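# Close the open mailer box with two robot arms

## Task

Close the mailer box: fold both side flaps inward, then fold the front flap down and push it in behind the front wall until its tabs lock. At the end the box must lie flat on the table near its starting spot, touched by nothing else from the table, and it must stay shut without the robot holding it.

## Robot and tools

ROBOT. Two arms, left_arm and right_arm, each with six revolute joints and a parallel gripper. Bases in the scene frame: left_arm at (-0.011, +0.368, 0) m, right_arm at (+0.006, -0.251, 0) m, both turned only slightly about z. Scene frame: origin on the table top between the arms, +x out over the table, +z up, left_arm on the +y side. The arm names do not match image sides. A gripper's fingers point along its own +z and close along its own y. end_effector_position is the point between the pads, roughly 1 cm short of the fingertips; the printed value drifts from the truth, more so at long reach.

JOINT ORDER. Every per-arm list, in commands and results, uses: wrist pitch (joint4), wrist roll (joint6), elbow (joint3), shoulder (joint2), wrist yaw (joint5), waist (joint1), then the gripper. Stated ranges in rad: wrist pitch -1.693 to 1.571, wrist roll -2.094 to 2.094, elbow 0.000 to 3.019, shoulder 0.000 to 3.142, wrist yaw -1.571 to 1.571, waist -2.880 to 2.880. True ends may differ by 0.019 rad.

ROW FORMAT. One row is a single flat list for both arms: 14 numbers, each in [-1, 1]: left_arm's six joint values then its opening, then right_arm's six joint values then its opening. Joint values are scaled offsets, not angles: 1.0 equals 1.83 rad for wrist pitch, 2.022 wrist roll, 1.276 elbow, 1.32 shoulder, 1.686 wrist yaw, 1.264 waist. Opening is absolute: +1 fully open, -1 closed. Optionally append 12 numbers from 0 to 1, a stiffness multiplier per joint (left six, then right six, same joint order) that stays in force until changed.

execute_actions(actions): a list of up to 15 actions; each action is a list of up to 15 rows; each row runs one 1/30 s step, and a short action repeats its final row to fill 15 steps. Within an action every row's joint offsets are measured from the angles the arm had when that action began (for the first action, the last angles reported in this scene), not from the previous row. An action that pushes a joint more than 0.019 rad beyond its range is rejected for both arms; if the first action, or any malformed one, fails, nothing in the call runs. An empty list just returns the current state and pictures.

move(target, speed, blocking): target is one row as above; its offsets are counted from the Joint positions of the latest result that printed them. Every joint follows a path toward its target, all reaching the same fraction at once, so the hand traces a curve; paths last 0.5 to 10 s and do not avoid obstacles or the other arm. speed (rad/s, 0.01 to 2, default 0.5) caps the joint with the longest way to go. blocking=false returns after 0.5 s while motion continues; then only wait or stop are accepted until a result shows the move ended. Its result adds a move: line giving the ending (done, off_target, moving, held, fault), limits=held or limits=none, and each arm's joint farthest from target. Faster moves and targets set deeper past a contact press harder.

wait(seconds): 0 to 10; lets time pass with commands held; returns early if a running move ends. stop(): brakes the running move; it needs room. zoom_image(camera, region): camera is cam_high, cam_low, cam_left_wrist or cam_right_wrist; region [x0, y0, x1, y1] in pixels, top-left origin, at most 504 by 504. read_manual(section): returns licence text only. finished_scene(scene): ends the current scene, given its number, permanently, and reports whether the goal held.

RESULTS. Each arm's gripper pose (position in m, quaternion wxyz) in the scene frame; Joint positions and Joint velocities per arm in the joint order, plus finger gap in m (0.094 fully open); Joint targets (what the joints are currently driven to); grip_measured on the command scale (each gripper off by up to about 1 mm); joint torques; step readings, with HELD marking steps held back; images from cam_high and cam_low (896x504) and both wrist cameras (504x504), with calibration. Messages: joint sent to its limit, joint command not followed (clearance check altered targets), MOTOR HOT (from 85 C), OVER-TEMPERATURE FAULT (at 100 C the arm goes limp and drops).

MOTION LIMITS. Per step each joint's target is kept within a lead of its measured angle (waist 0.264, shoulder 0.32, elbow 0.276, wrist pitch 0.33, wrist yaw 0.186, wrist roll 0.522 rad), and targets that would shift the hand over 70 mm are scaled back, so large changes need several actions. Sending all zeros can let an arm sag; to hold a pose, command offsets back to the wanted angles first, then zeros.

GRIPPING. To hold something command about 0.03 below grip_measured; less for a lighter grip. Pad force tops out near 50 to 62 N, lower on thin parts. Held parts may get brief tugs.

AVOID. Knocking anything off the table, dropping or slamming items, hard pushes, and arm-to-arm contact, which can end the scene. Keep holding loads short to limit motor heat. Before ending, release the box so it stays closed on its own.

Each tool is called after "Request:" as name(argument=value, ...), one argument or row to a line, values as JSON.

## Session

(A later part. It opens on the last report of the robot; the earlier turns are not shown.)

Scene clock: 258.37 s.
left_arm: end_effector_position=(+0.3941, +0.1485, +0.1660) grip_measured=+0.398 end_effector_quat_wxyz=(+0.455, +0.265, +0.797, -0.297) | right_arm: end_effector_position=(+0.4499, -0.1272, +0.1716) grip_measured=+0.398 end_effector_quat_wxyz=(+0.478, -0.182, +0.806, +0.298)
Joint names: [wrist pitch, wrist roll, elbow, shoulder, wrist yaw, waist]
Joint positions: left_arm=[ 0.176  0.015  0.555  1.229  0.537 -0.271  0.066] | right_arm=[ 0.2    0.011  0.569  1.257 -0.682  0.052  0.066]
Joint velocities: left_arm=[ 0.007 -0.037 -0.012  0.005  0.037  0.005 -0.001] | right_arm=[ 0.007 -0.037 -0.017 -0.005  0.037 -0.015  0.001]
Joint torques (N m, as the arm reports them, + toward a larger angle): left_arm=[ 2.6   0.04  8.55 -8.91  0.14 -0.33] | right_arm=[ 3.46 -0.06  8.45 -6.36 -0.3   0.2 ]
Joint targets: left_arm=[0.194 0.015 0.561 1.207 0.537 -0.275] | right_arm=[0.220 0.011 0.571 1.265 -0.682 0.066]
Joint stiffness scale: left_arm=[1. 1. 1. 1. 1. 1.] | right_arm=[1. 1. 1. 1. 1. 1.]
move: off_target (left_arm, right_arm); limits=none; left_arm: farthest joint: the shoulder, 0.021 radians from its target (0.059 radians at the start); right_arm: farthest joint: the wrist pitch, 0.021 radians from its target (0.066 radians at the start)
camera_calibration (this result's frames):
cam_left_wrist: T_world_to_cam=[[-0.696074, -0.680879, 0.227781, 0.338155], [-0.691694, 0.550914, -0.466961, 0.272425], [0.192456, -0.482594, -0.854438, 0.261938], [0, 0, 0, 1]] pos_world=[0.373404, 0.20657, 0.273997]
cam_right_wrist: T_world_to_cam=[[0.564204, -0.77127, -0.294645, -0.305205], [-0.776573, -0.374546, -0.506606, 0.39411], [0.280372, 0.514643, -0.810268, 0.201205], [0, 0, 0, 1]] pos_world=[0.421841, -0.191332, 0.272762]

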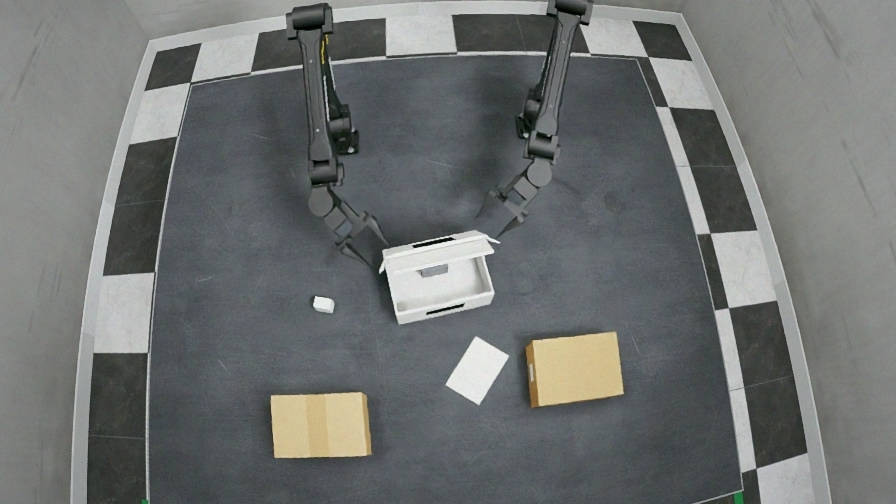

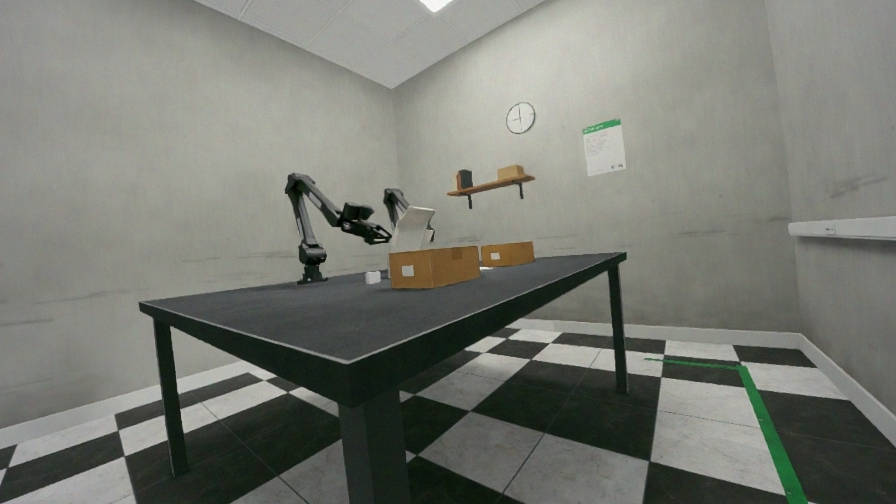

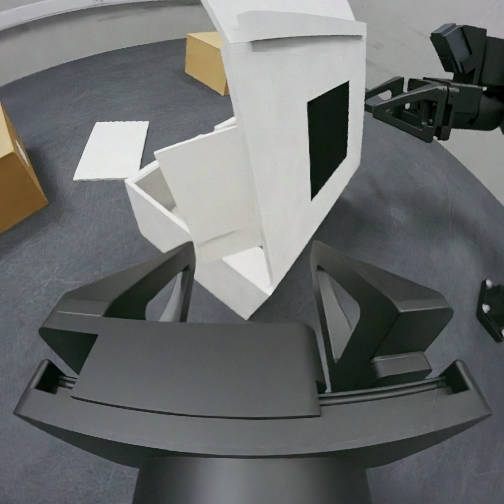

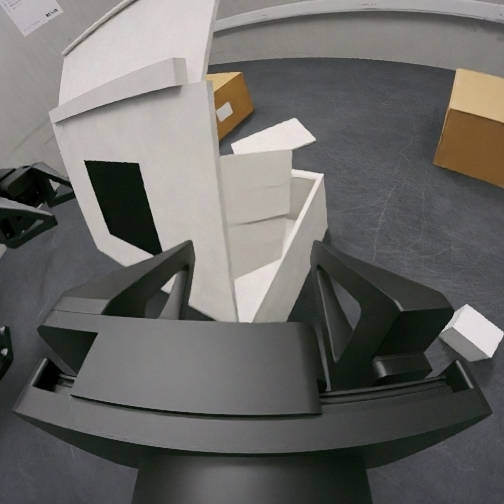

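Request:
move(
  target=[0.01,0,0.105,0.07,0,-0.048,0.4,0.011,0,0.0,0.006,0,0.09,0.4],
  speed=0.1,
)

Request:
zoom_image(
  camera="cam_high",
  region=[320, 180, 560, 340],
)

Scene clock: 273.00 s.
left_arm: end_effector_position=(+0.4129, +0.1157, +0.1762) grip_measured=+0.398 end_effector_quat_wxyz=(+0.453, +0.287, +0.786, -0.309) | right_arm: end_effector_position=(+0.4356, -0.0842, +0.1716) grip_measured=+0.399 end_effector_quat_wxyz=(+0.463, -0.222, +0.796, +0.321)
Joint names: [wrist pitch, wrist roll, elbow, shoulder, wrist yaw, waist]
Joint positions: left_arm=[ 0.176  0.015  0.643  1.303  0.537 -0.324  0.066] | right_arm=[ 0.2    0.011  0.569  1.257 -0.682  0.15   0.066]
Joint velocities: left_arm=[ 0.002  0.007  0.012 -0.005 -0.007 -0.015 -0.002] | right_arm=[-0.002  0.051  0.002 -0.005 -0.022 -0.005  0.001]
Joint torques (N m, as the arm reports them, + toward a larger angle): left_arm=[ 2.66  0.04 12.02 -6.9   0.14 -0.74] | right_arm=[ 3.07 -0.04  8.27 -6.35 -0.31  0.86]
Joint targets: left_arm=[0.194 0.015 0.690 1.321 0.537 -0.332] | right_arm=[0.220 0.011 0.569 1.265 -0.682 0.166]
Joint stiffness scale: left_arm=[1. 1. 1. 1. 1. 1.] | right_arm=[1. 1. 1. 1. 1. 1.]
move: off_target (left_arm, right_arm); limits=none; left_arm: farthest joint: the elbow, 0.046 radians from its target (0.134 radians at the start); right_arm: farthest joint: the wrist pitch, 0.021 radians from its target (0.021 radians at the start)
camera_calibration (this result's frames):
cam_left_wrist: T_world_to_cam=[[-0.733994, -0.641982, 0.221611, 0.338859], [-0.655613, 0.584597, -0.477931, 0.291374], [0.17727, -0.49609, -0.849982, 0.258349], [0, 0, 0, 1]] pos_world=[0.393952, 0.17537, 0.283754]
cam_right_wrist: T_world_to_cam=[[0.63726, -0.712098, -0.294645, -0.290795], [-0.736011, -0.449041, -0.506606, 0.375132], [0.228445, 0.539702, -0.810268, 0.207831], [0, 0, 0, 1]] pos_world=[0.413935, -0.150791, 0.272762]

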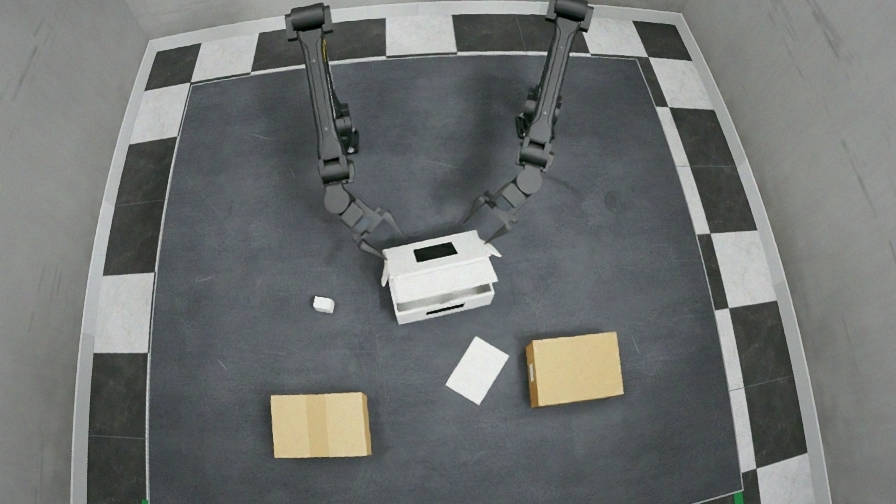

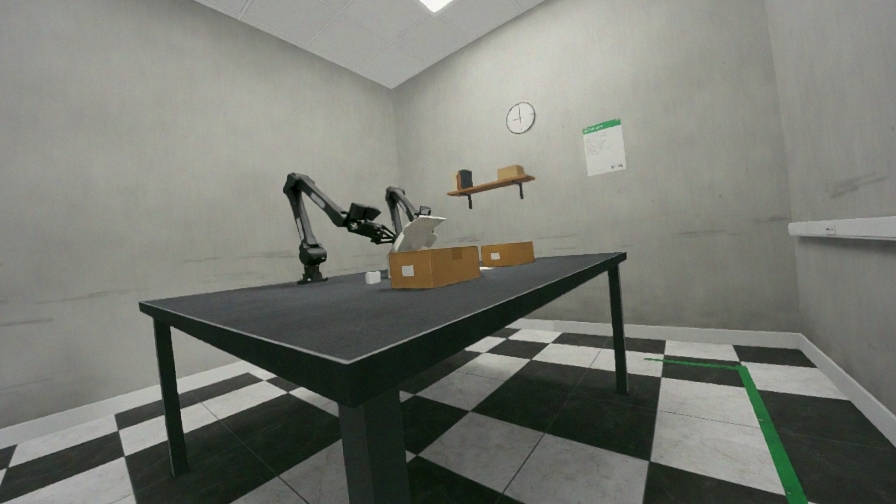

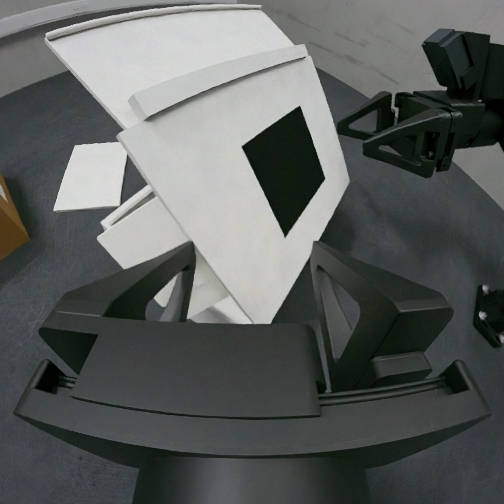

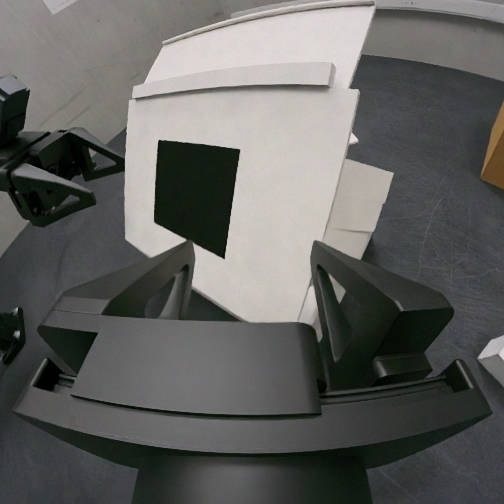

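Region (320, 180, 560, 340) of cam_high's 896x504 image, scaled by 2.100, with more detail than that image has.

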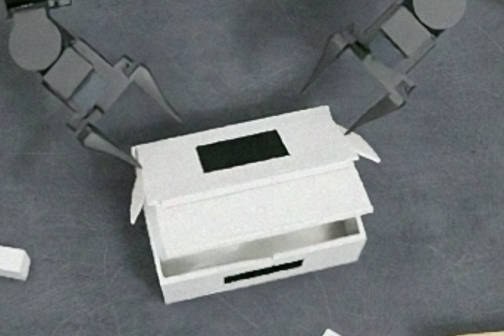

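Request:
move(
  target=[0.01,0,-0.04,-0.05,0,0.07,0.4,0.011,0,0.0,-0.02,0,-0.1,0.06],
  speed=0.15,
)

Request:
move(
  target=[0.01,0,0.005,0,0,0,0.4,-0.032,0,0.097,-0.04,0,0.02,0.06],
  speed=0.15,
)

Request:
zoom_image(
  camera="cam_high",
  region=[320, 180, 560, 340],
)

Scene clock: 340.83 s.
left_arm: end_effector_position=(+0.4124, +0.1576, +0.1681) grip_measured=+0.398 end_effector_quat_wxyz=(+0.460, +0.253, +0.800, -0.290) | right_arm: end_effector_position=(+0.4510, -0.1341, +0.1789) grip_measured=+0.062 end_effector_quat_wxyz=(+0.488, -0.178, +0.803, +0.293)
Joint names: [wrist pitch, wrist roll, elbow, shoulder, wrist yaw, waist]
Joint positions: left_arm=[ 0.176  0.015  0.588  1.26   0.537 -0.241  0.066] | right_arm=[ 0.2    0.011  0.569  1.24  -0.682  0.036  0.05 ]
Joint velocities: left_arm=[-0.012  0.007 -0.007 -0.015  0.037  0.005 -0.002] | right_arm=[-0.007 -0.007  0.002 -0.005 -0.007 -0.005 -0.   ]
Joint torques (N m, as the arm reports them, + toward a larger angle): left_arm=[ 2.66  0.04  8.41 -9.19  0.15  0.42] | right_arm=[ 3.21 -0.01  8.31 -7.21 -0.32 -1.03]
Joint targets: left_arm=[0.194 0.015 0.592 1.237 0.537 -0.236] | right_arm=[0.220 0.011 0.569 1.231 -0.682 0.024]
Joint stiffness scale: left_arm=[1. 1. 1. 1. 1. 1.] | right_arm=[1. 1. 1. 1. 1. 1.]
move: off_target (left_arm, right_arm); limits=none; left_arm: farthest joint: the shoulder, 0.023 radians from its target (0.066 radians at the start); right_arm: farthest joint: the wrist pitch, 0.021 radians from its target (0.021 radians at the start)
camera_calibration (this result's frames):
cam_left_wrist: T_world_to_cam=[[-0.675141, -0.701755, 0.227429, 0.351383], [-0.707839, 0.529456, -0.46759, 0.291257], [0.20772, -0.476673, -0.854187, 0.257408], [0, 0, 0, 1]] pos_world=[0.389927, 0.215077, 0.276149]
cam_right_wrist: T_world_to_cam=[[0.557051, -0.779896, -0.285406, -0.308643], [-0.773525, -0.362172, -0.520088, 0.398768], [0.302248, 0.510484, -0.805017, 0.199033], [0, 0, 0, 1]] pos_world=[0.420229, -0.19789, 0.27953]

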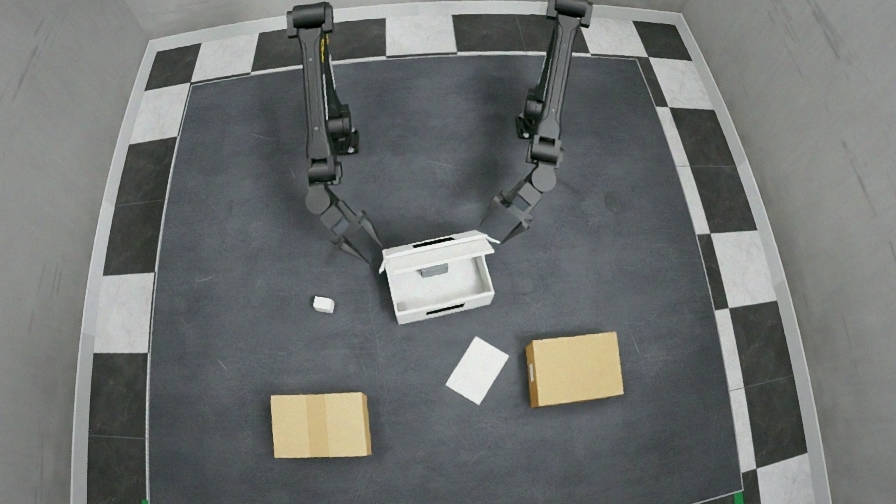

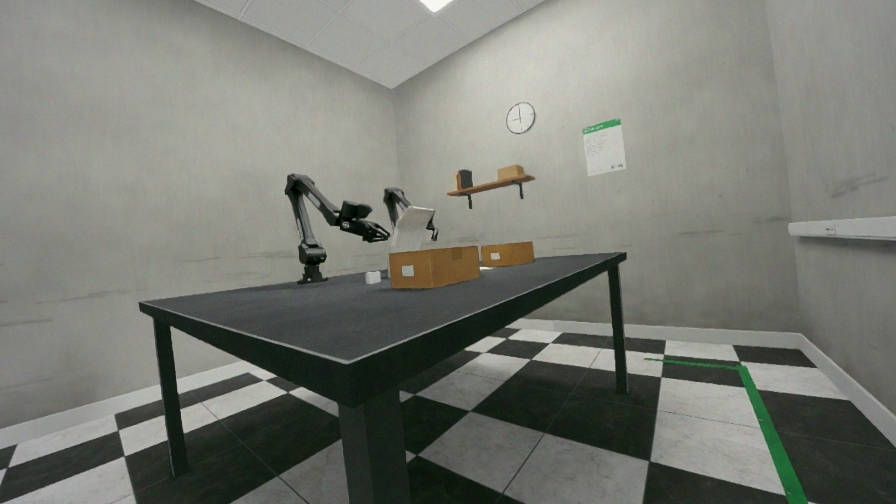

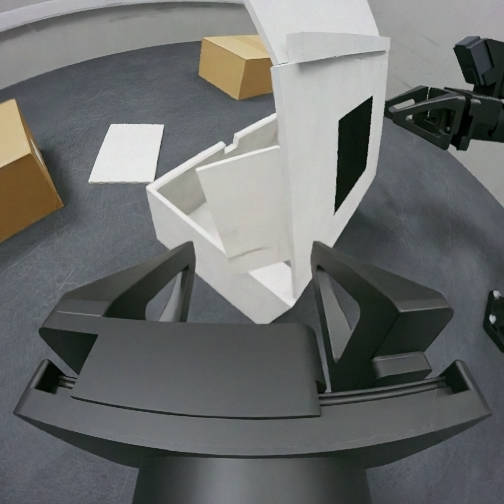

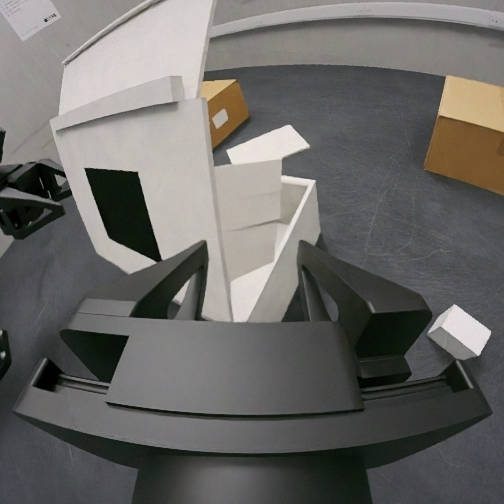

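Scene clock: 342.10 s.
left_arm: end_effector_position=(+0.4113, +0.1579, +0.1665) grip_measured=+0.398 end_effector_quat_wxyz=(+0.458, +0.253, +0.801, -0.290) | right_arm: end_effector_position=(+0.4677, -0.1290, +0.2320) grip_measured=+0.062 end_effector_quat_wxyz=(+0.519, -0.194, +0.781, +0.289)
Joint names: [wrist pitch, wrist roll, elbow, shoulder, wrist yaw, waist]
Joint positions: left_arm=[ 0.176  0.015  0.584  1.26   0.537 -0.241  0.066] | right_arm=[ 0.153  0.011  0.652  1.194 -0.682  0.047  0.05 ]
Joint velocities: left_arm=[-0.002  0.007 -0.007 -0.005 -0.022 -0.005 -0.   ] | right_arm=[-0.027 -0.007  0.007  0.005 -0.037  0.005 -0.001]
Joint torques (N m, as the arm reports them, + toward a larger angle): left_arm=[ 2.66  0.04  8.86 -7.6   0.15 -0.1 ] | right_arm=[ 1.95 -0.03 12.2  -6.92 -0.26  0.57]
Joint targets: left_arm=[0.194 0.015 0.594 1.260 0.537 -0.241] | right_arm=[0.141 0.011 0.693 1.187 -0.682 0.061]
Joint stiffness scale: left_arm=[1. 1. 1. 1. 1. 1.] | right_arm=[1. 1. 1. 1. 1. 1.]
move: off_target (right_arm); limits=none; left_arm: farthest joint: the wrist pitch, 0.018 radians from its target (0.018 radians at the start); right_arm: farthest joint: the elbow, 0.040 radians from its target (0.124 radians at the start)
camera_calibration (this result's frames):
cam_left_wrist: T_world_to_cam=[[-0.674387, -0.701966, 0.22901, 0.350683], [-0.70938, 0.529887, -0.464757, 0.289584], [0.204894, -0.475881, -0.85531, 0.257575], [0, 0, 0, 1]] pos_world=[0.389145, 0.215296, 0.274583]
cam_right_wrist: T_world_to_cam=[[0.586791, -0.77344, -0.239723, -0.322424], [-0.724098, -0.368697, -0.582876, 0.431777], [0.362435, 0.515609, -0.776394, 0.20005], [0, 0, 0, 1]] pos_world=[0.429339, -0.193328, 0.329697]

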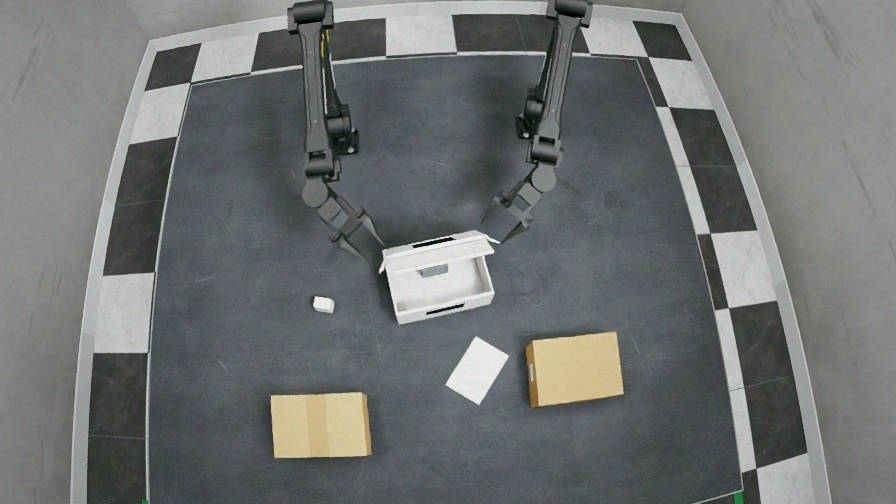

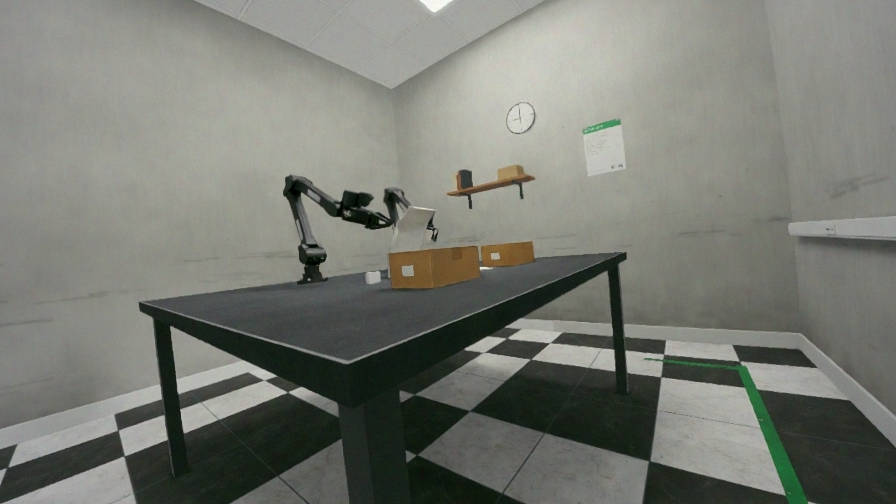

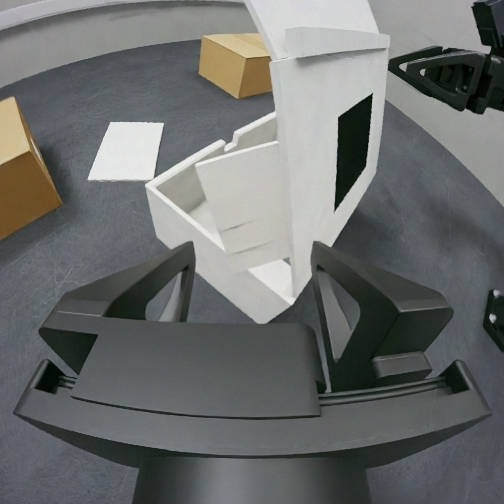

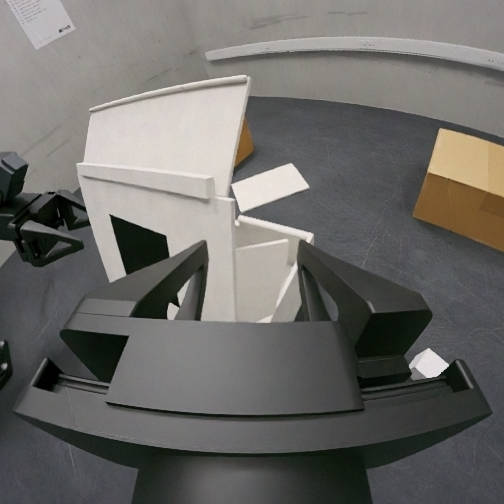

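Region (320, 180, 560, 340) of cam_high's 896x504 image, scaled by 2.100, with more detail than that image has.

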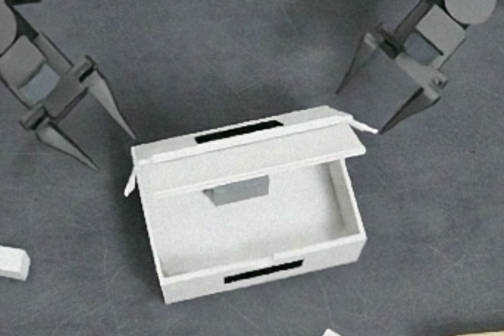

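Request:
move(
  target=[0.01,0,0.008,0,0,0,0.4,0,0,0.063,0.052,0,0.105,0.2],
  speed=0.1,
)

Request:
zoom_image(
  camera="cam_high",
  region=[320, 180, 560, 340],
)

Request:
zoom_image(
  camera="cam_low",
  region=[340, 180, 480, 270],
)

Scene clock: 367.90 s.
left_arm: end_effector_position=(+0.4103, +0.1582, +0.1650) grip_measured=+0.398 end_effector_quat_wxyz=(+0.457, +0.253, +0.802, -0.290) | right_arm: end_effector_position=(+0.4688, -0.0795, +0.2246) grip_measured=+0.199 end_effector_quat_wxyz=(+0.495, -0.231, +0.776, +0.315)
Joint names: [wrist pitch, wrist roll, elbow, shoulder, wrist yaw, waist]
Joint positions: left_arm=[ 0.176  0.015  0.581  1.26   0.537 -0.241  0.066] | right_arm=[ 0.153  0.011  0.689  1.252 -0.678  0.152  0.056]
Joint velocities: left_arm=[-0.002 -0.007 -0.012 -0.015 -0.037  0.005  0.001] | right_arm=[-0.022  0.037  0.022 -0.005  0.007  0.005 -0.   ]
Joint torques (N m, as the arm reports them, + toward a larger angle): left_arm=[ 2.65  0.04  9.14 -7.54  0.14 -0.01] | right_arm=[ 2.41 -0.02 12.39 -6.84 -0.41  1.7 ]
Joint targets: left_arm=[0.194 0.015 0.595 1.260 0.537 -0.241] | right_arm=[0.153 0.011 0.733 1.262 -0.682 0.179]
Joint stiffness scale: left_arm=[1. 1. 1. 1. 1. 1.] | right_arm=[1. 1. 1. 1. 1. 1.]
move: off_target (right_arm); limits=none; left_arm: farthest joint: the wrist pitch, 0.018 radians from its target (0.018 radians at the start); right_arm: farthest joint: the elbow, 0.043 radians from its target (0.080 radians at the start)
camera_calibration (this result's frames):
cam_left_wrist: T_world_to_cam=[[-0.673712, -0.702156, 0.230412, 0.350062], [-0.710742, 0.530269, -0.462234, 0.288096], [0.202379, -0.475176, -0.8563, 0.257719], [0, 0, 0, 1]] pos_world=[0.388446, 0.215492, 0.273194]
cam_right_wrist: T_world_to_cam=[[0.65695, -0.711153, -0.250356, -0.312074], [-0.695088, -0.442691, -0.566461, 0.423304], [0.29201, 0.546156, -0.785139, 0.205796], [0, 0, 0, 1]] pos_world=[0.439156, -0.146937, 0.323234]

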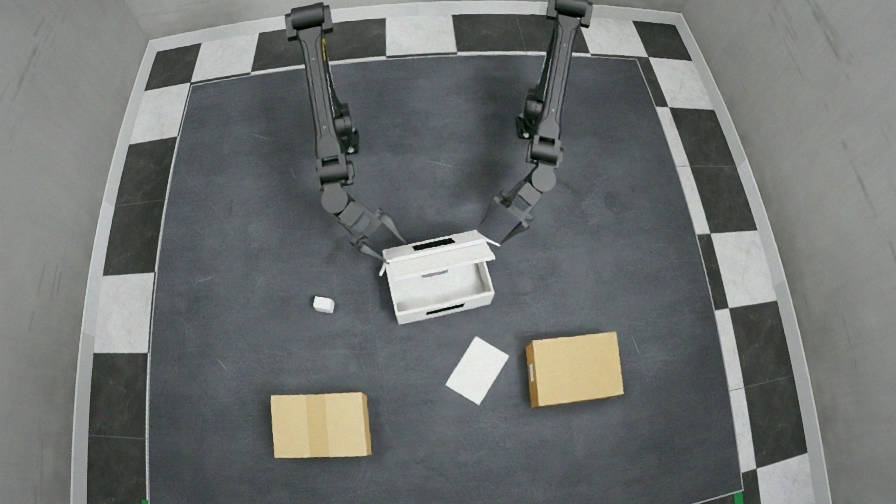

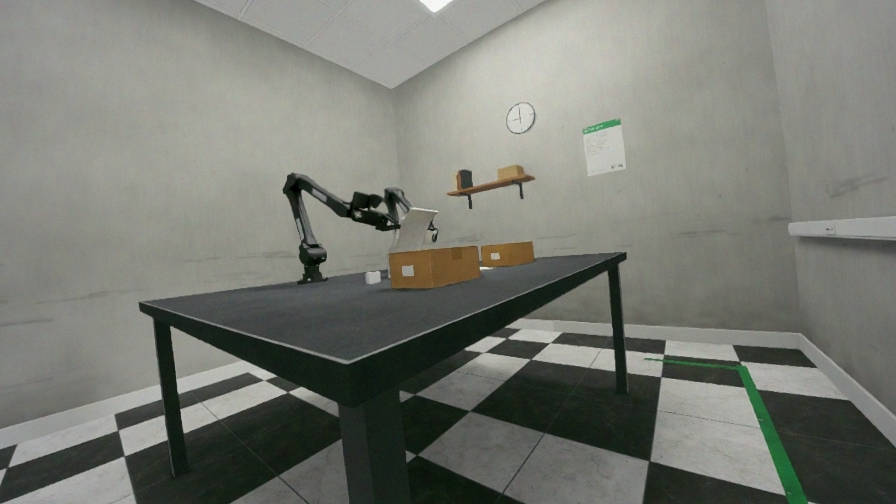

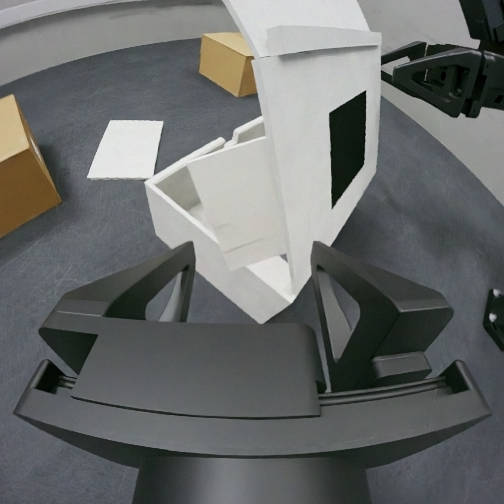

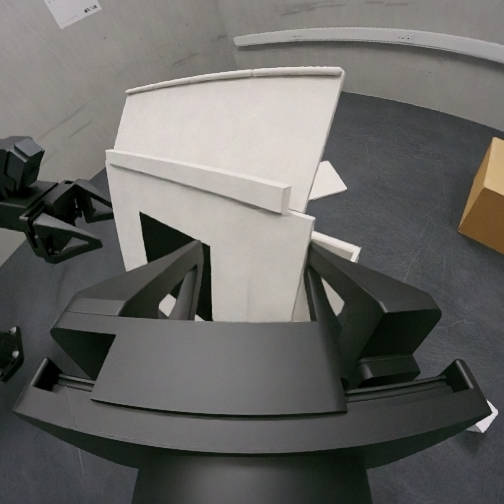

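Region (320, 180, 560, 340) of cam_high's 896x504 image, scaled by 2.100, with more detail than that image has.

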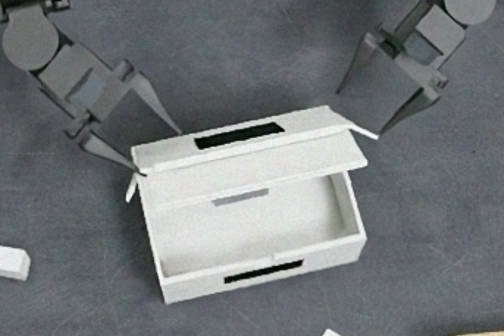

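Region (340, 180, 480, 270) of cam_low's 896x504 image, scaled by 3.600, with more detail than that image has; it fills the top 324 rows of this view, and the rest is white.

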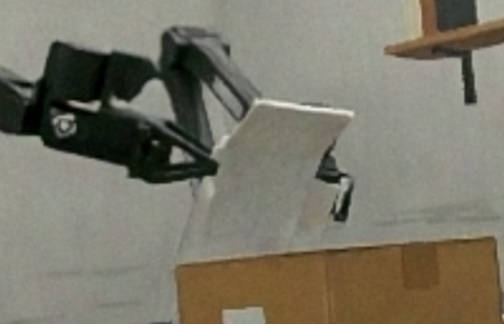

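Request:
move(
  target=[0.01,0,0.012,0,0,0,0.4,0.01,0,0.034,0,0,-0.16,0.2],
  speed=0.3,
)

Request:
move(
  target=[0.01,0,0.012,0,0,0,0.4,0.1,0,0.118,0.205,-0.37,-0.05,0.0],
  speed=0.4,
)

Request:
zoom_image(
  camera="cam_high",
  region=[300, 180, 540, 340],
)

Scene clock: 386.63 s.
left_arm: end_effector_position=(+0.4095, +0.1584, +0.1638) grip_measured=+0.398 end_effector_quat_wxyz=(+0.456, +0.253, +0.803, -0.290) | right_arm: end_effector_position=(+0.4933, -0.1719, +0.2246) grip_measured=+0.199 end_effector_quat_wxyz=(+0.523, -0.155, +0.795, +0.266)
Joint names: [wrist pitch, wrist roll, elbow, shoulder, wrist yaw, waist]
Joint positions: left_arm=[ 0.176  0.015  0.579  1.26   0.537 -0.241  0.066] | right_arm=[ 0.153  0.011  0.689  1.252 -0.677 -0.042  0.056]
Joint velocities: left_arm=[ 0.007  0.007 -0.017 -0.015  0.007 -0.015 -0.001] | right_arm=[ 0.017 -0.022  0.007 -0.005 -0.095 -0.015 -0.001]
Joint torques (N m, as the arm reports them, + toward a larger angle): left_arm=[ 2.65  0.04  9.47 -7.46  0.14 -0.11] | right_arm=[ 3.37 -0.02 12.16 -7.99 -0.33 -1.15]
Joint targets: left_arm=[0.194 0.015 0.597 1.260 0.537 -0.241] | right_arm=[0.171 0.011 0.733 1.252 -0.678 -0.050]
Joint stiffness scale: left_arm=[1. 1. 1. 1. 1. 1.] | right_arm=[1. 1. 1. 1. 1. 1.]
move: off_target (right_arm); limits=none; left_arm: farthest joint: the wrist pitch, 0.018 radians from its target (0.018 radians at the start); right_arm: farthest joint: the elbow, 0.043 radians from its target (0.043 radians at the start)
camera_calibration (this result's frames):
cam_left_wrist: T_world_to_cam=[[-0.673203, -0.702298, 0.231463, 0.349598], [-0.711759, 0.530554, -0.460338, 0.286979], [0.200491, -0.474647, -0.857038, 0.257824], [0, 0, 0, 1]] pos_world=[0.387918, 0.215639, 0.272153]
cam_right_wrist: T_world_to_cam=[[0.506828, -0.825002, -0.249994, -0.339542], [-0.76766, -0.299998, -0.566304, 0.459709], [0.392204, 0.478929, -0.785368, 0.188143], [0, 0, 0, 1]] pos_world=[0.451199, -0.232318, 0.323214]

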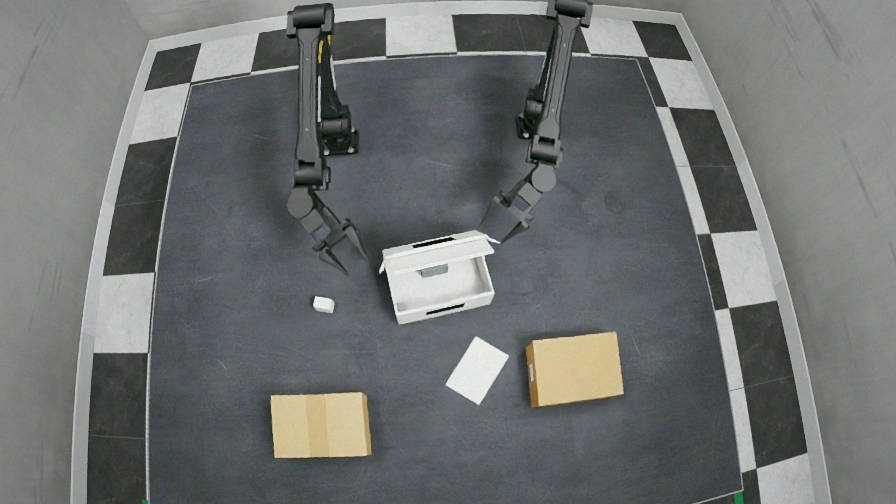

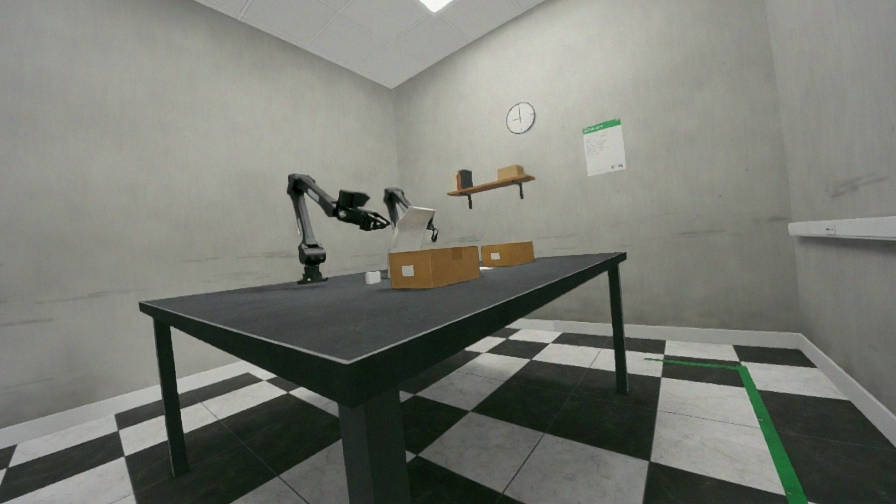

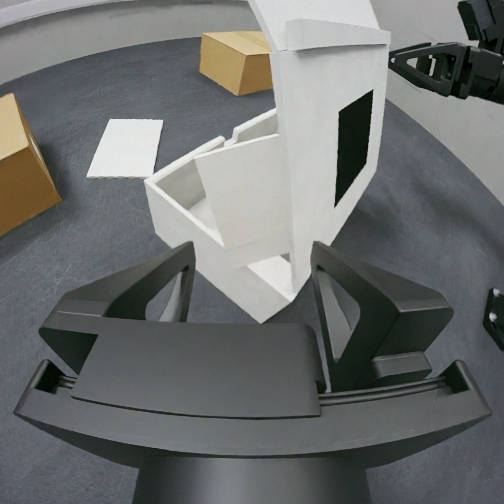

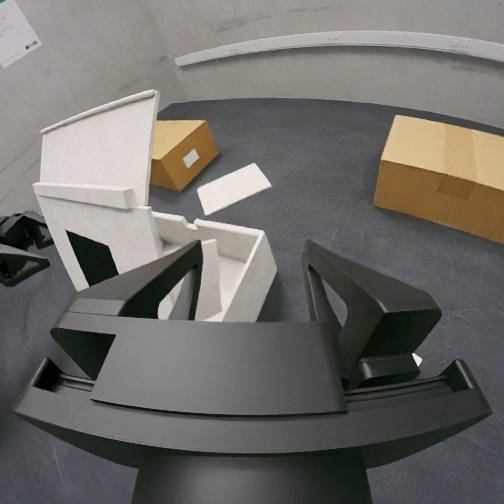

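Scene clock: 388.57 s.
left_arm: end_effector_position=(+0.4084, +0.1588, +0.1621) grip_measured=+0.398 end_effector_quat_wxyz=(+0.455, +0.252, +0.804, -0.290) | right_arm: end_effector_position=(+0.4894, -0.1369, +0.2157) grip_measured=+0.002 end_effector_quat_wxyz=(+0.465, -0.295, +0.682, +0.481)
Joint names: [wrist pitch, wrist roll, elbow, shoulder, wrist yaw, waist]
Joint positions: left_arm=[ 0.176  0.015  0.576  1.26   0.537 -0.241  0.066] | right_arm=[ 0.316  0.011  0.801  1.514 -1.297 -0.091  0.047]
Joint velocities: left_arm=[-0.002 -0.037 -0.012  0.015  0.051 -0.005 -0.   ] | right_arm=[ 0.002  0.037 -0.012  0.005  0.037 -0.005  0.   ]
Joint torques (N m, as the arm reports them, + toward a larger angle): left_arm=[ 2.63  0.04  9.57 -7.45  0.15 -0.14] | right_arm=[ 2.69 -0.05 11.1  -9.48 -0.52 -1.44]
Joint targets: left_arm=[0.194 0.015 0.594 1.260 0.537 -0.241] | right_arm=[0.336 0.011 0.840 1.523 -1.300 -0.105]
Joint stiffness scale: left_arm=[1. 1. 1. 1. 1. 1.] | right_arm=[1. 1. 1. 1. 1. 1.]
move: off_target (right_arm); limits=none; left_arm: farthest joint: the elbow, 0.019 radians from its target (0.015 radians at the start); right_arm: farthest joint: the elbow, 0.039 radians from its target (0.150 radians at the start)
camera_calibration (this result's frames):
cam_left_wrist: T_world_to_cam=[[-0.672435, -0.702513, 0.233036, 0.348903], [-0.713276, 0.530979, -0.457491, 0.285302], [0.197656, -0.473852, -0.858135, 0.257976], [0, 0, 0, 1]] pos_world=[0.387123, 0.215862, 0.270595]
cam_right_wrist: T_world_to_cam=[[0.842043, -0.385112, -0.377694, -0.387173], [-0.533766, -0.49386, -0.686437, 0.347158], [0.0778269, 0.77961, -0.621411, 0.325548], [0, 0, 0, 1]] pos_world=[0.485981, -0.231458, 0.294368]

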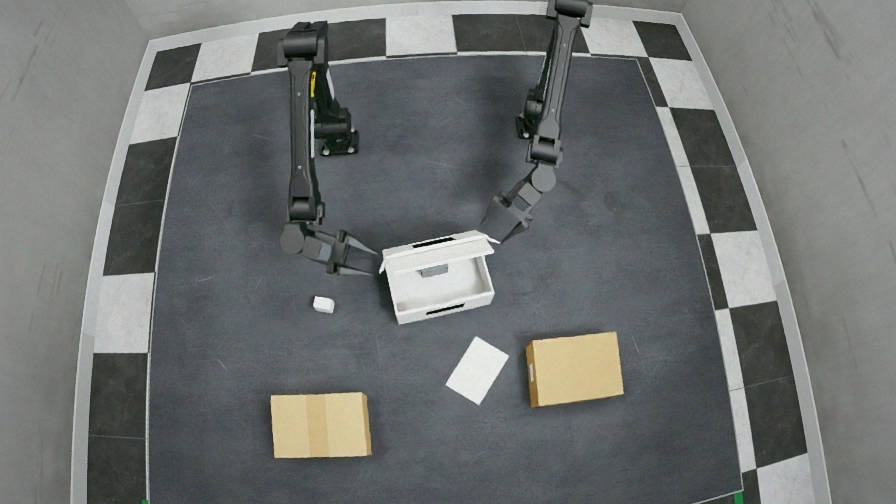

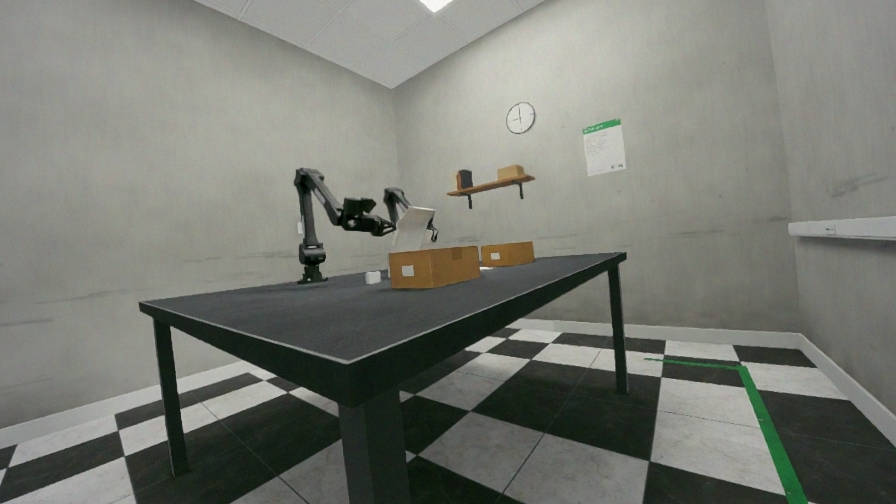

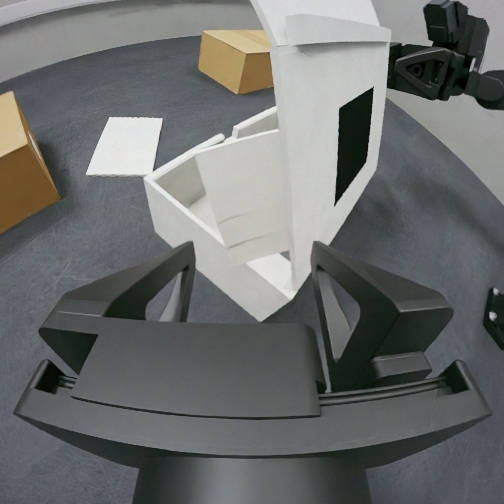

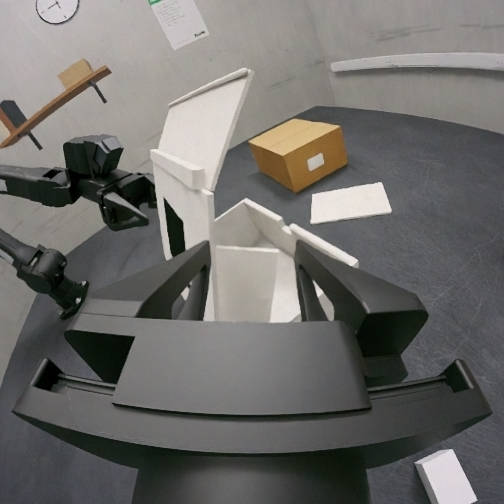

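Region (300, 180, 540, 340) of cam_high's 896x504 image, scaled by 2.100, with more detail than that image has.

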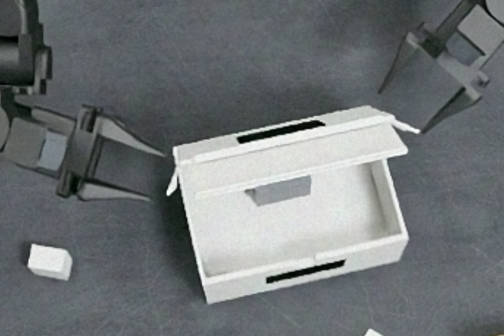

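Request:
move(
  target=[0.01,0,0.016,0,0,0,0.4,0.011,0,0.032,0,0,0.105,0.0],
  speed=0.1,
)

Request:
zoom_image(
  camera="cam_high",
  region=[300, 180, 540, 340],
)

Scene clock: 401.20 s.
left_arm: end_effector_position=(+0.4076, +0.1590, +0.1610) grip_measured=+0.398 end_effector_quat_wxyz=(+0.454, +0.252, +0.804, -0.290) | right_arm: end_effector_position=(+0.4783, -0.0864, +0.2206) grip_measured=+0.002 end_effector_quat_wxyz=(+0.444, -0.334, +0.662, +0.502)
Joint names: [wrist pitch, wrist roll, elbow, shoulder, wrist yaw, waist]
Joint positions: left_arm=[ 0.176  0.015  0.573  1.26   0.537 -0.241  0.066] | right_arm=[ 0.323  0.011  0.811  1.514 -1.295  0.015  0.047]
Joint velocities: left_arm=[ 0.002 -0.051 -0.007  0.005 -0.095 -0.005  0.   ] | right_arm=[-0.027 -0.037 -0.007 -0.015 -0.051  0.005 -0.001]
Joint torques (N m, as the arm reports them, + toward a larger angle): left_arm=[ 2.67  0.04  9.91 -7.36  0.15 -0.17] | right_arm=[  2.84  -0.05  10.18 -10.21  -0.38   2.06]
Joint targets: left_arm=[0.194 0.015 0.596 1.260 0.537 -0.241] | right_arm=[0.336 0.011 0.841 1.514 -1.297 0.042]
Joint stiffness scale: left_arm=[1. 1. 1. 1. 1. 1.] | right_arm=[1. 1. 1. 1. 1. 1.]
move: off_target (left_arm, right_arm); limits=none; left_arm: farthest joint: the elbow, 0.023 radians from its target (0.021 radians at the start); right_arm: farthest joint: the elbow, 0.030 radians from its target (0.041 radians at the start)
camera_calibration (this result's frames):
cam_left_wrist: T_world_to_cam=[[-0.67192, -0.702658, 0.234084, 0.348441], [-0.714282, 0.531261, -0.45559, 0.284184], [0.195764, -0.473322, -0.858861, 0.258075], [0, 0, 0, 1]] pos_world=[0.38659, 0.216012, 0.269557]
cam_right_wrist: T_world_to_cam=[[0.883909, -0.29564, -0.362356, -0.372243], [-0.467608, -0.547251, -0.694161, 0.334932], [0.00692177, 0.783016, -0.621964, 0.324489], [0, 0, 0, 1]] pos_world=[0.483399, -0.180838, 0.299432]

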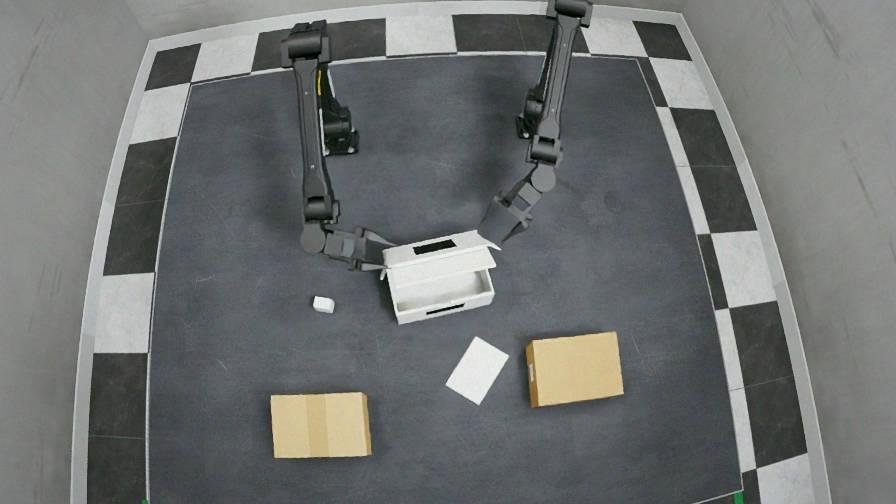

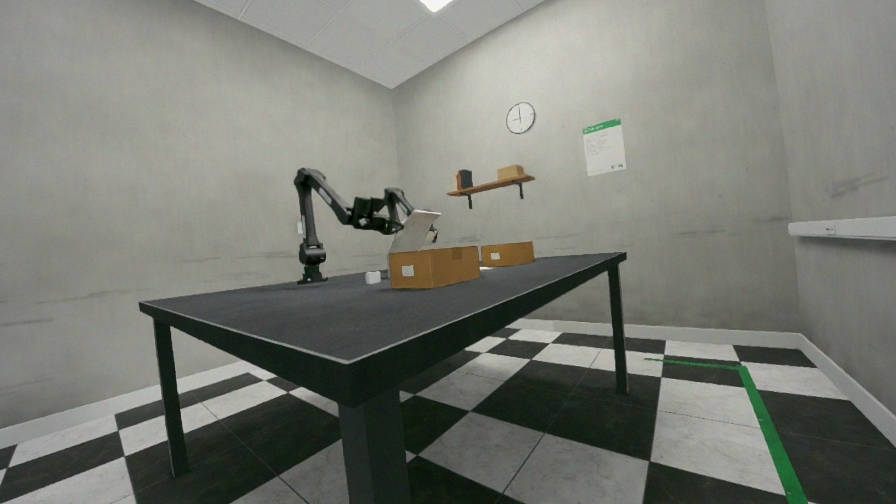

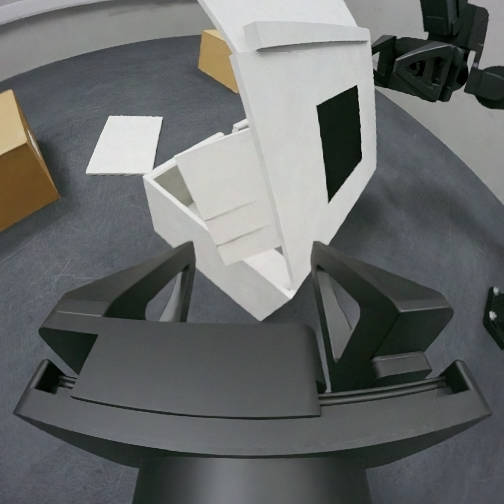

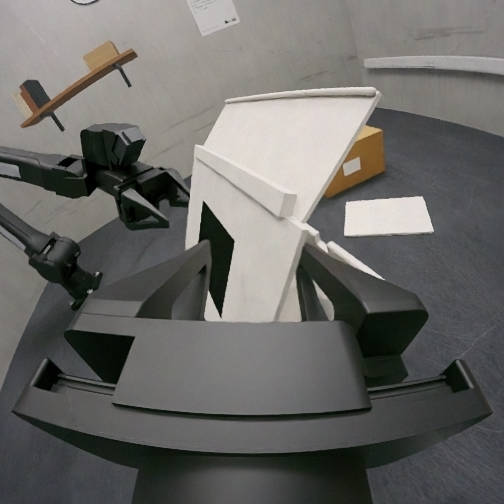

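Region (300, 180, 540, 340) of cam_high's 896x504 image, scaled by 2.100, with more detail than that image has.

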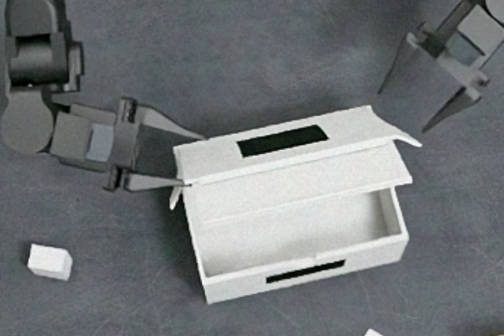

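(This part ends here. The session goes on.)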